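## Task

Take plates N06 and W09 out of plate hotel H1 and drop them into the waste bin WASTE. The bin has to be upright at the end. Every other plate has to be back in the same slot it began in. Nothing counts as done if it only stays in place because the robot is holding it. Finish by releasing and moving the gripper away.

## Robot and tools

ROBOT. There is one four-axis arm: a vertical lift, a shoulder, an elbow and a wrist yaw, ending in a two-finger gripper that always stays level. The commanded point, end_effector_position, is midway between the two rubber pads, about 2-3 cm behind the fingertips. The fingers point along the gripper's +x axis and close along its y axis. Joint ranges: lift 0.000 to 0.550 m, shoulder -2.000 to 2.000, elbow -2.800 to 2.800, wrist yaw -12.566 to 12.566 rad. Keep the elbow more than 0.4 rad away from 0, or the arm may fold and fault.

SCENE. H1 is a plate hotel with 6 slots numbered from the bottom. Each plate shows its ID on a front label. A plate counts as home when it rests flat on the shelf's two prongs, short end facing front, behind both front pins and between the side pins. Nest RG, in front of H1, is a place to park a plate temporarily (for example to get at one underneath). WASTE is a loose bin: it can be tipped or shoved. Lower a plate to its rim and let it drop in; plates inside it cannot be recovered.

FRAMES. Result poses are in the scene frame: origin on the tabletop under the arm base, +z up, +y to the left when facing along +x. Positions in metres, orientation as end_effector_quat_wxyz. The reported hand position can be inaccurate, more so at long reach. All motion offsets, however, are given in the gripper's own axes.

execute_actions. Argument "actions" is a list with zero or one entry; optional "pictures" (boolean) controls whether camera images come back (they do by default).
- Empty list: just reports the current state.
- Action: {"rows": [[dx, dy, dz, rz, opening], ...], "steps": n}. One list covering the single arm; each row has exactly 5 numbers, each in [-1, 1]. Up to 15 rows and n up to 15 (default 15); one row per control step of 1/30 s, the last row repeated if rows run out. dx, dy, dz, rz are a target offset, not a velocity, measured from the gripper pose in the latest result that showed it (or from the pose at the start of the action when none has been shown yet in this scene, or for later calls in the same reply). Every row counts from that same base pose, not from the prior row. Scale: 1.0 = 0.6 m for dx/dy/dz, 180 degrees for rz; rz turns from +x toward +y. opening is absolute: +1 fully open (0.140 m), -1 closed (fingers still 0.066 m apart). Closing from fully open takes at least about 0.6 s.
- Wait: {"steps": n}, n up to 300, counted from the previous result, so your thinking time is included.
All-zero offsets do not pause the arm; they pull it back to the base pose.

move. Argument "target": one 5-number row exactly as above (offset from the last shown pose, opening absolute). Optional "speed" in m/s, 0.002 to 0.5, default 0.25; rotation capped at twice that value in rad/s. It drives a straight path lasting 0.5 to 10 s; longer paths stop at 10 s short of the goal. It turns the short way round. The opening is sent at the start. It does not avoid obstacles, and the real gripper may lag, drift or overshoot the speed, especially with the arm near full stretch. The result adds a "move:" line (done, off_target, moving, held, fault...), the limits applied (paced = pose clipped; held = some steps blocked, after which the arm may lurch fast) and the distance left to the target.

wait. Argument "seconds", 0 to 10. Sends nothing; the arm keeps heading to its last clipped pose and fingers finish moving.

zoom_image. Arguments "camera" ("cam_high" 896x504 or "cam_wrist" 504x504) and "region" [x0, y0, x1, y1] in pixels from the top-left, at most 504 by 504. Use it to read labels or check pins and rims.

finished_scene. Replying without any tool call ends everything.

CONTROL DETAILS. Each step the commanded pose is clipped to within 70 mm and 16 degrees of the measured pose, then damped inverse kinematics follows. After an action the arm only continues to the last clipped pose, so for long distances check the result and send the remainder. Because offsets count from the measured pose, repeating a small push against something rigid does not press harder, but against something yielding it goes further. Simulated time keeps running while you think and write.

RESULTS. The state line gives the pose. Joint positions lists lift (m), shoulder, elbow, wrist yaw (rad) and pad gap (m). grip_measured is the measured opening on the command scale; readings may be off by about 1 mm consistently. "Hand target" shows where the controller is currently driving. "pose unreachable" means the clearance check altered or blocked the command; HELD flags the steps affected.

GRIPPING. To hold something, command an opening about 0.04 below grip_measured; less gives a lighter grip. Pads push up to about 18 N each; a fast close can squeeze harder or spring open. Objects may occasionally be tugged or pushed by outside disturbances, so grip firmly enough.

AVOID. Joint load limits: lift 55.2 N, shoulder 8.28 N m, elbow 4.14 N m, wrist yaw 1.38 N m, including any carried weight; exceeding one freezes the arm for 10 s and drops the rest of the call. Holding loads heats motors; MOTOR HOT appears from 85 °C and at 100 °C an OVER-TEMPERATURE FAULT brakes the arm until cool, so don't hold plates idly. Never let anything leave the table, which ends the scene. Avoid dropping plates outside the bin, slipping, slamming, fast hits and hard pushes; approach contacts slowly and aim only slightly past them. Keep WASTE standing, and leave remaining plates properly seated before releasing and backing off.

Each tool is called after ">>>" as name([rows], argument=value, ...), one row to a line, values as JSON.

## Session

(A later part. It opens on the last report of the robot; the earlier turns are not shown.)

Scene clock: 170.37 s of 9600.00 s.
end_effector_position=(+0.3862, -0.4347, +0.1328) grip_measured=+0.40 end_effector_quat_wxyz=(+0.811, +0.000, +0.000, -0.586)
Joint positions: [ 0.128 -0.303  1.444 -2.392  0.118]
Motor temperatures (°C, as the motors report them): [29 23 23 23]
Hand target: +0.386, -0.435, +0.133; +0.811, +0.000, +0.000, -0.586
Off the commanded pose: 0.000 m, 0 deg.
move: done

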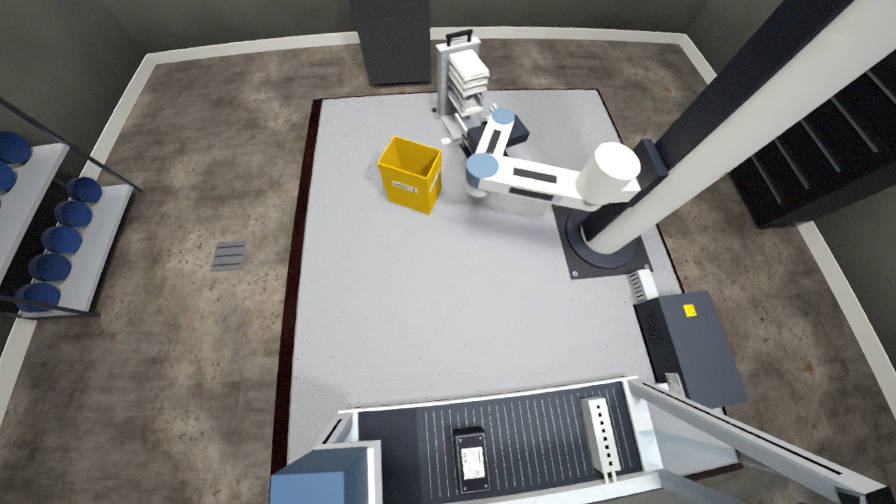

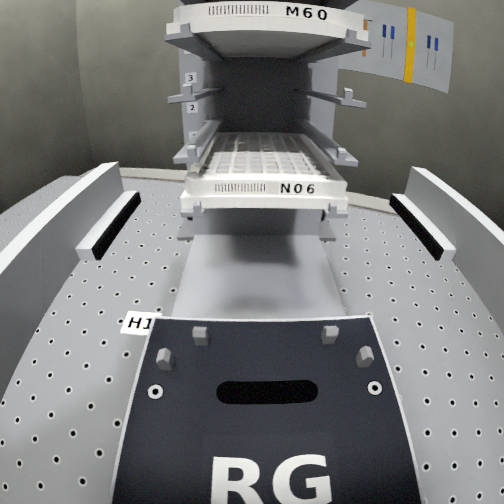

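>>> move(target=[0.1257,0.0007,0,0,0.2], speed=0.1)

Scene clock: 173.43 s of 9600.00 s.
end_effector_position=(+0.4103, -0.5062, +0.1328) grip_measured=+0.20 end_effector_quat_wxyz=(+0.811, +0.000, +0.000, -0.586)
Joint positions: [ 0.128 -0.519  1.873 -2.604  0.11 ]
Motor temperatures (°C, as the motors report them): [29 23 23 23]
Hand target: +0.410, -0.506, +0.133; +0.811, +0.000, +0.000, -0.586
Off the commanded pose: 0.000 m, 0 deg.
move: done

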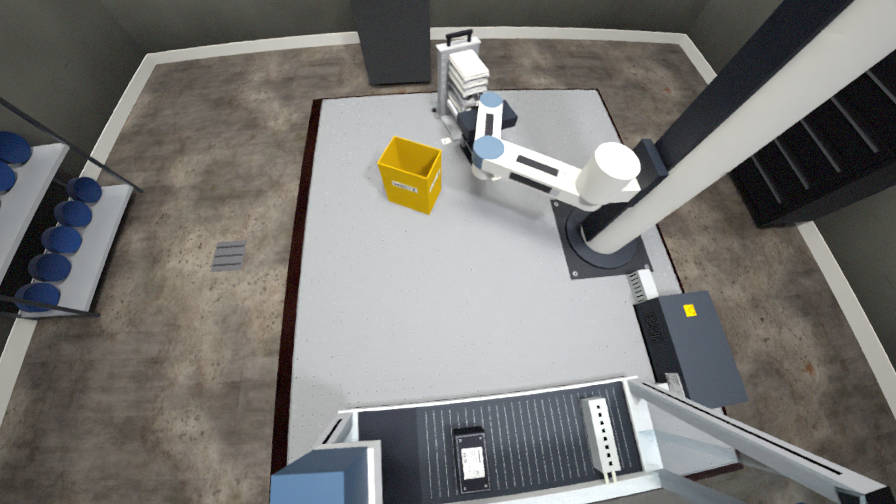

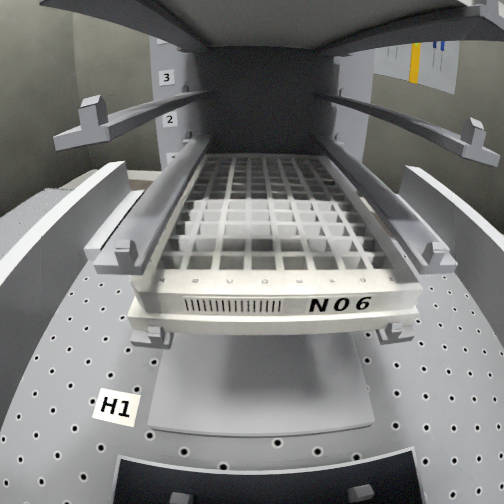

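>>> execute_actions([
  {"rows":[[0,0,-0.005,0,0.1],[0,0,-0.005,0,0.0],[0,0,-0.005,0,-0.1],[0,0,-0.005,0,-0.2],[0,0,-0.005,0,-0.3],[0,0,-0.005,0,-0.38],[0,0,-0.005,0,-0.45],[0,0,-0.005,0,-0.5],[0,0,-0.005,0,-0.52],[0,0,-0.005,0,-0.54],[0,0,-0.005,0,-0.56],[0,0,-0.005,0,-0.58],[0,0,-0.005,0,-0.6],[0,0,-0.005,0,-0.61],[0,0,-0.005,0,-0.62]],"steps":15},
])

Scene clock: 178.43 s of 9600.00 s.
end_effector_position=(+0.4103, -0.5062, +0.1298) grip_measured=-0.57 end_effector_quat_wxyz=(+0.811, +0.000, +0.000, -0.586)
Joint positions: [ 0.125 -0.519  1.873 -2.604  0.082]
Motor temperatures (°C, as the motors report them): [29 23 23 23]
Hand target: +0.410, -0.506, +0.130; +0.811, +0.000, +0.000, -0.586
Off the commanded pose: 0.000 m, 0 deg.
Steps of this call (steps 1 to 90: nothing new was sent; then 1.50 s passed at rest; steps 91 to 105: all 15 steps of this action). Readings (end_effector_position):
91: (+0.4103, -0.5062, +0.1324)
92: (+0.4103, -0.5062, +0.1305)
94: (+0.4103, -0.5062, +0.1297)
98: (+0.4103, -0.5062, +0.1298)
105: the state above

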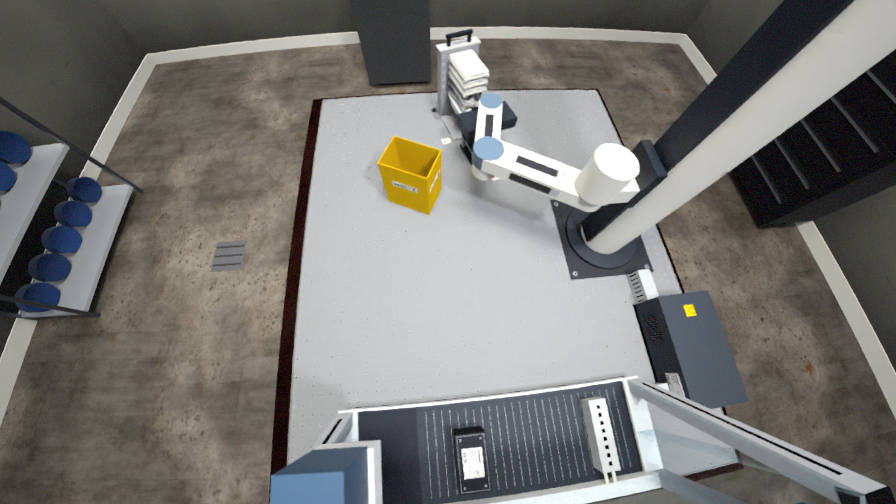

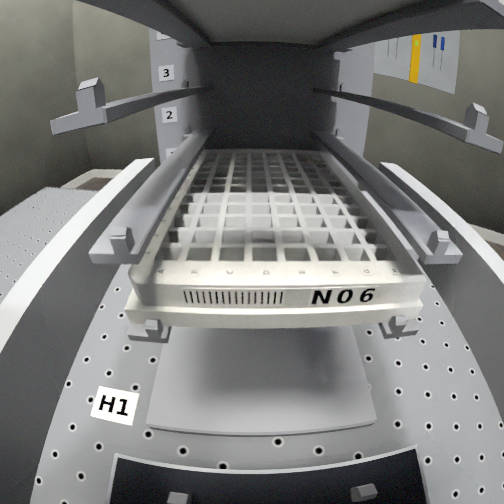

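>>> move(target=[0,0,0.011,0,-0.62], speed=0.02)

>>> move(target=[-0.03,0,0,0,-0.62], speed=0.03)

Scene clock: 181.07 s of 9600.00 s.
end_effector_position=(+0.4103, -0.5062, +0.1364) grip_measured=-0.57 end_effector_quat_wxyz=(+0.811, +0.000, +0.000, -0.586)
Joint positions: [ 0.131 -0.519  1.873 -2.604  0.082]
Motor temperatures (°C, as the motors report them): [29 23 23 23]
Hand target: +0.410, -0.506, +0.136; +0.811, +0.000, +0.000, -0.586
Off the commanded pose: 0.000 m, 0 deg.
move: done

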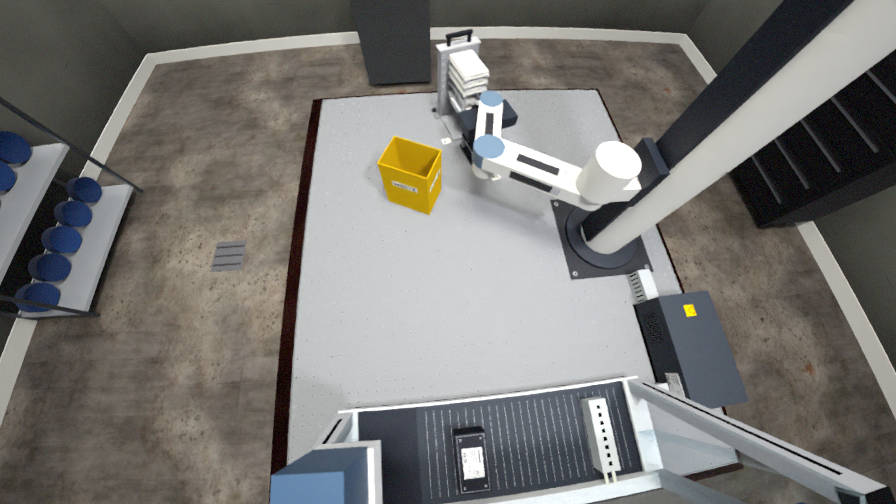

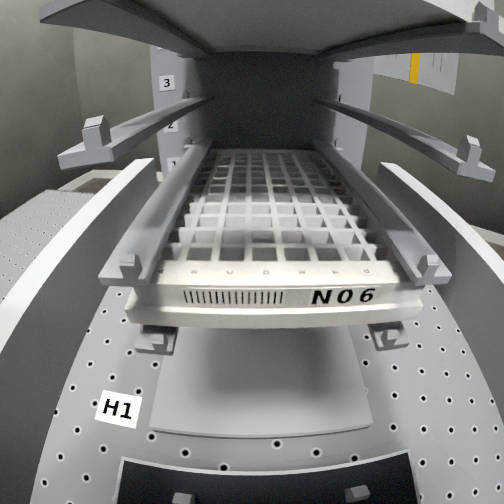

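Scene clock: 181.90 s of 9600.00 s.
end_effector_position=(+0.4046, -0.4891, +0.1364) grip_measured=-0.57 end_effector_quat_wxyz=(+0.811, +0.000, +0.000, -0.586)
Joint positions: [ 0.131 -0.463  1.761 -2.549  0.082]
Motor temperatures (°C, as the motors report them): [29 23 23 23]
Hand target: +0.405, -0.489, +0.136; +0.811, +0.000, +0.000, -0.586
Off the commanded pose: 0.000 m, 0 deg.
move: done

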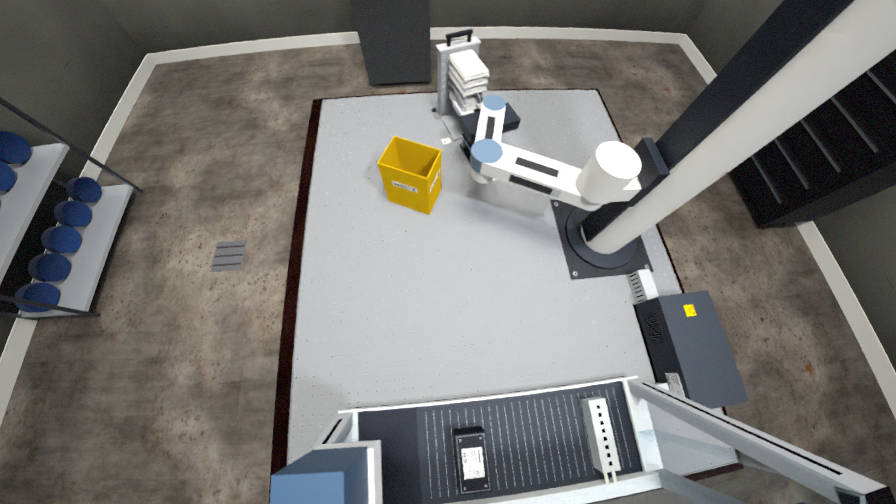

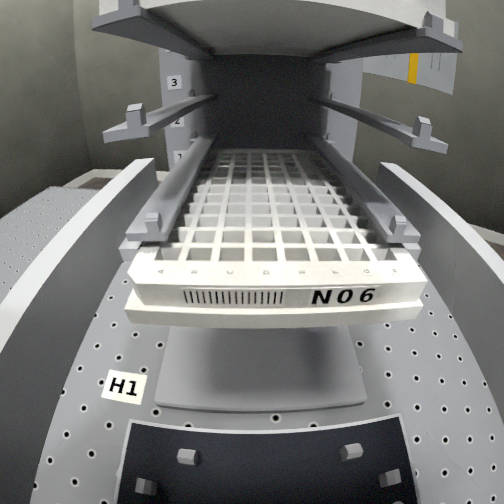

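>>> move(target=[-0.215,0,0,0,-0.62], speed=0.09)

>>> move(target=[-0.03,0,0.18,0,-0.62], speed=0.18)

Scene clock: 185.57 s of 9600.00 s.
end_effector_position=(+0.3640, -0.3666, +0.1364) grip_measured=-0.57 end_effector_quat_wxyz=(+0.810, +0.000, +0.000, -0.586)
Joint positions: [ 0.131 -0.121  1.105 -2.236  0.082]
Motor temperatures (°C, as the motors report them): [29 23 23 23]
Hand target: +0.364, -0.367, +0.136; +0.811, +0.000, +0.000, -0.586
Off the commanded pose: 0.000 m, 0 deg.
move: done

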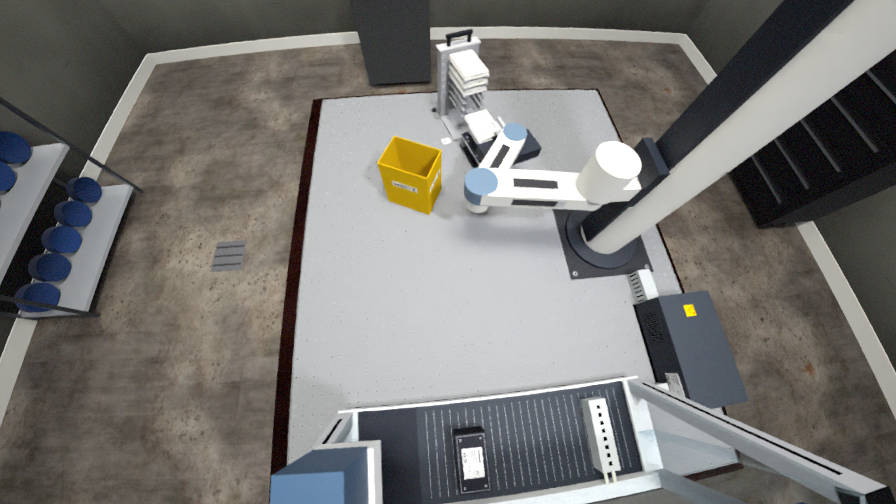

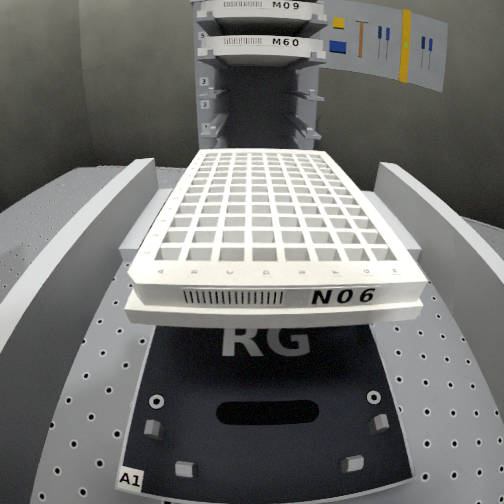

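Scene clock: 186.53 s of 9600.00 s.
end_effector_position=(+0.3583, -0.3495, +0.2444) grip_measured=-0.57 end_effector_quat_wxyz=(+0.810, +0.000, +0.000, -0.586)
Joint positions: [ 0.239 -0.077  1.026 -2.201  0.082]
Motor temperatures (°C, as the motors report them): [29 23 23 23]
Hand target: +0.358, -0.349, +0.244; +0.810, +0.000, +0.000, -0.586
Off the commanded pose: 0.000 m, 0 deg.
move: done

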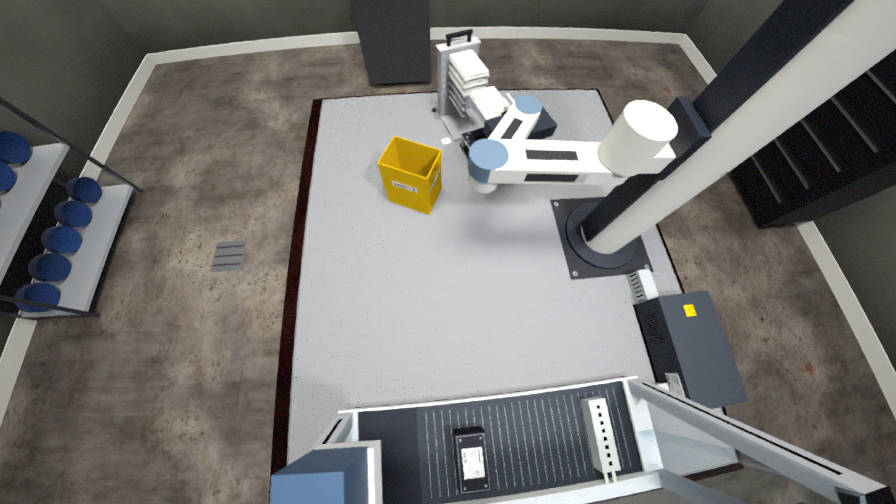

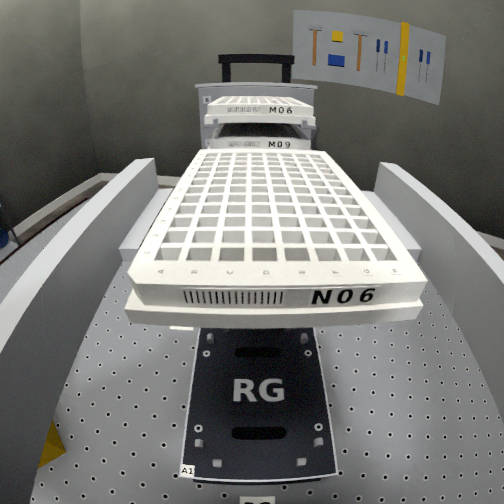

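>>> move(target=[-0.112,0.4737,-0.008,0.2564,-0.62], speed=0.25)

>>> move(target=[0,0,-0.03,0,-0.62], speed=0.05)

Scene clock: 192.53 s of 9600.00 s.
end_effector_position=(+0.6071, -0.1964, +0.2396) grip_measured=-0.57 end_effector_quat_wxyz=(+0.975, +0.000, +0.000, -0.221)
Joint positions: [ 0.235  0.364  1.392 -2.202  0.082]
Motor temperatures (°C, as the motors report them): [29 23 23 23]
Hand target: +0.607, -0.197, +0.240; +0.975, +0.000, +0.000, -0.221
Off the commanded pose: 0.000 m, 0 deg.
After step 90, 1.07 s passed at rest.
move: done

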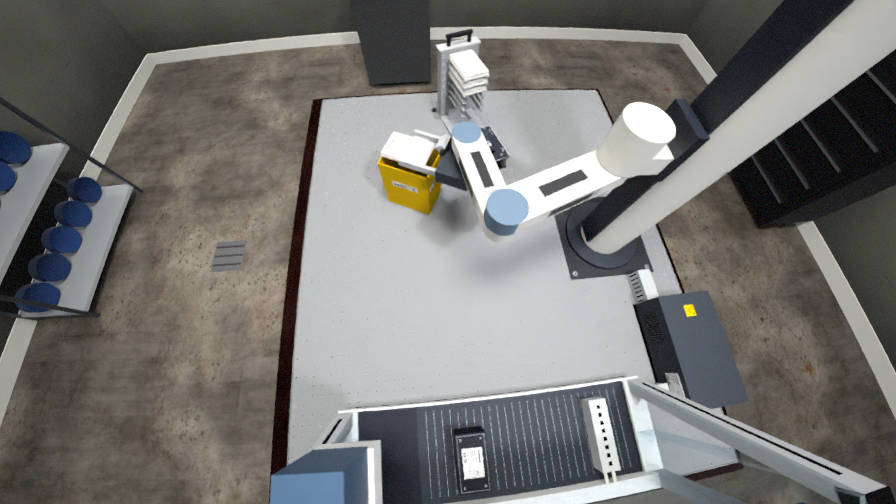

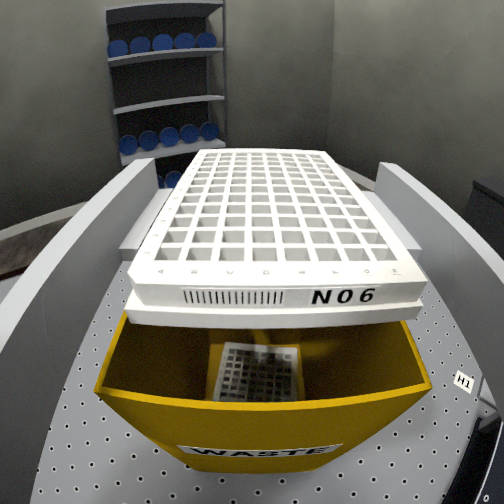

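Scene clock: 193.23 s of 9600.00 s.
end_effector_position=(+0.6071, -0.1964, +0.2216) grip_measured=-0.57 end_effector_quat_wxyz=(+0.975, +0.000, +0.000, -0.221)
Joint positions: [ 0.217  0.364  1.392 -2.202  0.082]
Motor temperatures (°C, as the motors report them): [29 23 23 23]
Hand target: +0.607, -0.196, +0.222; +0.975, +0.000, +0.000, -0.221
Off the commanded pose: 0.000 m, 0 deg.
move: done

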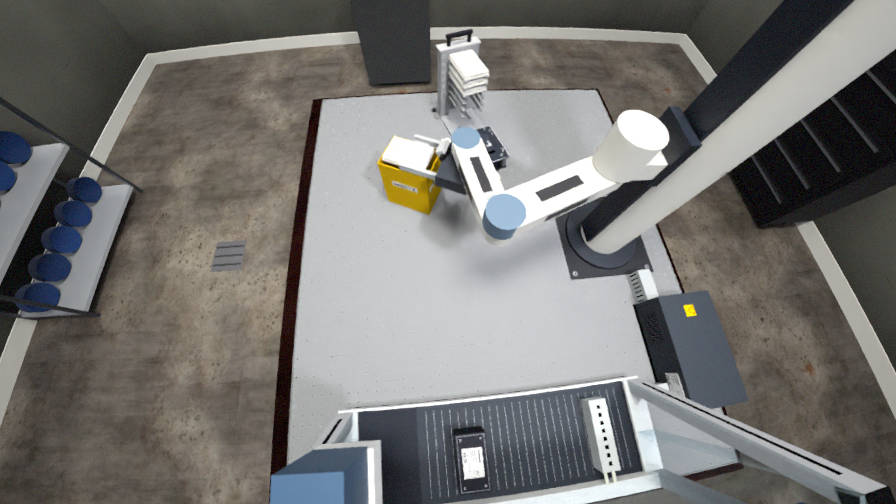

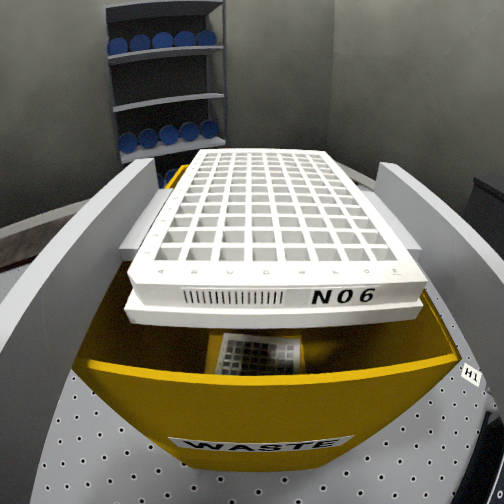

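>>> execute_actions([
  {"rows":[[0,0,0,0,0.2]],"steps":12},
], pictures=false)

>>> move(target=[-0.1,0.12,0.12,0,0.2], speed=0.2)

Scene clock: 195.43 s of 9600.00 s.
end_effector_position=(+0.6071, -0.1964, +0.2216) grip_measured=+0.20 end_effector_quat_wxyz=(+0.975, +0.000, +0.000, -0.221)
Joint positions: [ 0.217  0.364  1.392 -2.202  0.11 ]
Motor temperatures (°C, as the motors report them): [29 23 23 23]
Hand target: +0.607, -0.196, +0.222; +0.975, +0.000, +0.000, -0.221
Off the commanded pose: 0.000 m, 0 deg.
Steps of this call (steps 1 to 54: nothing new was sent; steps 55 to 66: all 12 steps of this action). Readings (end_effector_position):
55: (+0.6071, -0.1964, +0.2216)
56: (+0.6071, -0.1964, +0.2216)
58: (+0.6071, -0.1964, +0.2216)
62: (+0.6071, -0.1964, +0.2216)
66: the state above

Scene clock: 196.63 s of 9600.00 s.
end_effector_position=(+0.5841, -0.1055, +0.2936) grip_measured=+0.20 end_effector_quat_wxyz=(+0.975, +0.000, +0.000, -0.221)
Joint positions: [ 0.289  0.716  1.157 -2.318  0.11 ]
Motor temperatures (°C, as the motors report them): [29 23 23 23]
Hand target: +0.584, -0.106, +0.294; +0.975, +0.000, +0.000, -0.221
Off the commanded pose: 0.000 m, 0 deg.
move: done

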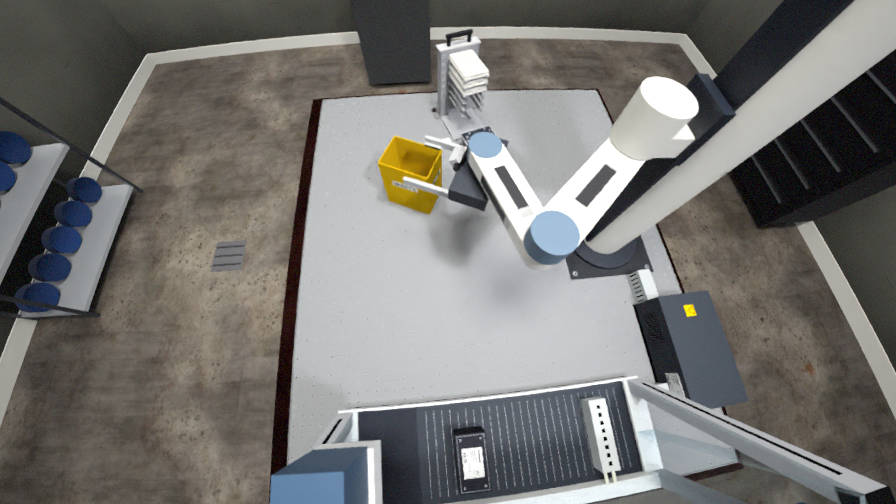

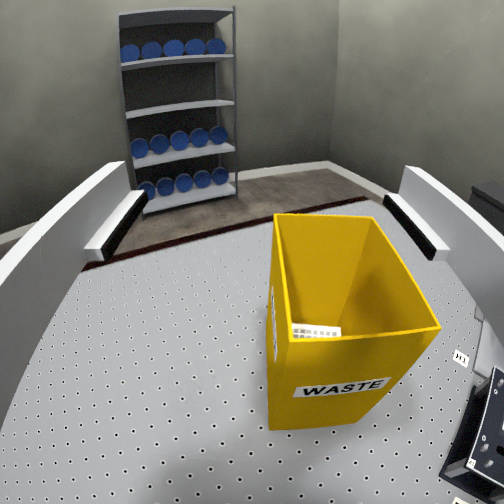

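>>> move(target=[-0.2,0.05,0.02,-0.33,0.6], speed=0.3)

>>> zoom_image(camera="cam_high", region=[410, 20, 520, 130])

Scene clock: 200.90 s of 9600.00 s.
end_effector_position=(+0.4886, -0.0268, +0.3056) grip_measured=+0.60 end_effector_quat_wxyz=(+0.738, +0.000, +0.000, -0.675)
Joint positions: [ 0.301  1.168  1.325 -3.975  0.125]
Motor temperatures (°C, as the motors report them): [29 23 23 23]
Hand target: +0.489, -0.027, +0.306; +0.738, +0.000, +0.000, -0.675
Off the commanded pose: 0.000 m, 0 deg.
move: done

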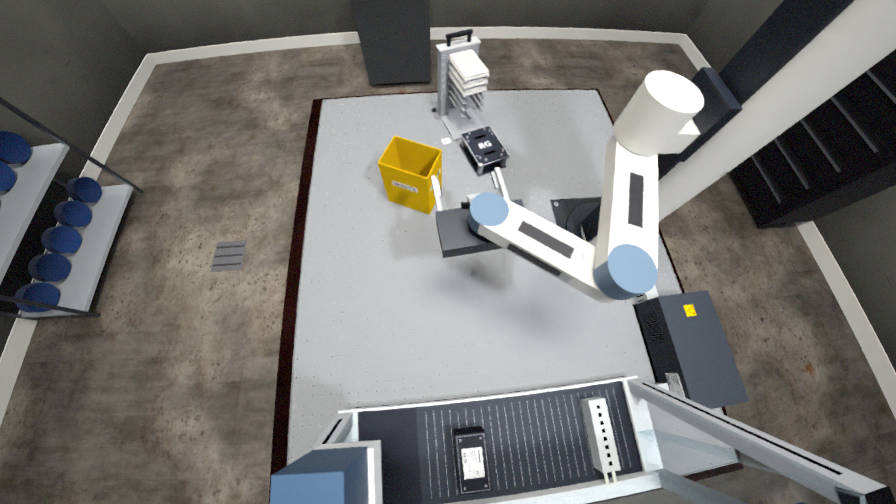

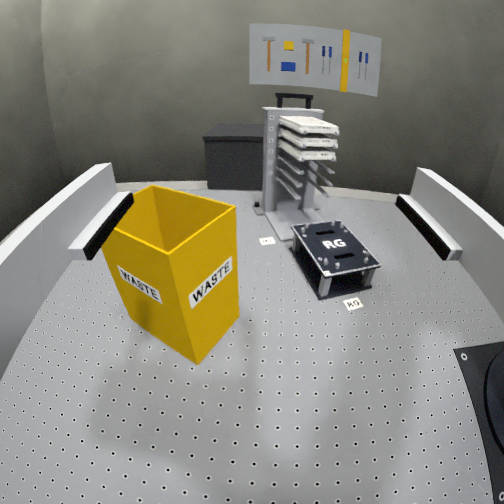

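Region (410, 20, 520, 130) of cam_high's 896x504 image, scaled by 4.582, with more detail than that image has.

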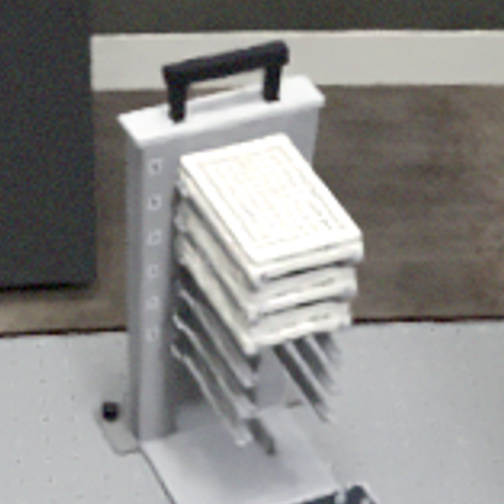

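>>> finished_scene(scene=1)

The scene is finished: the task was done.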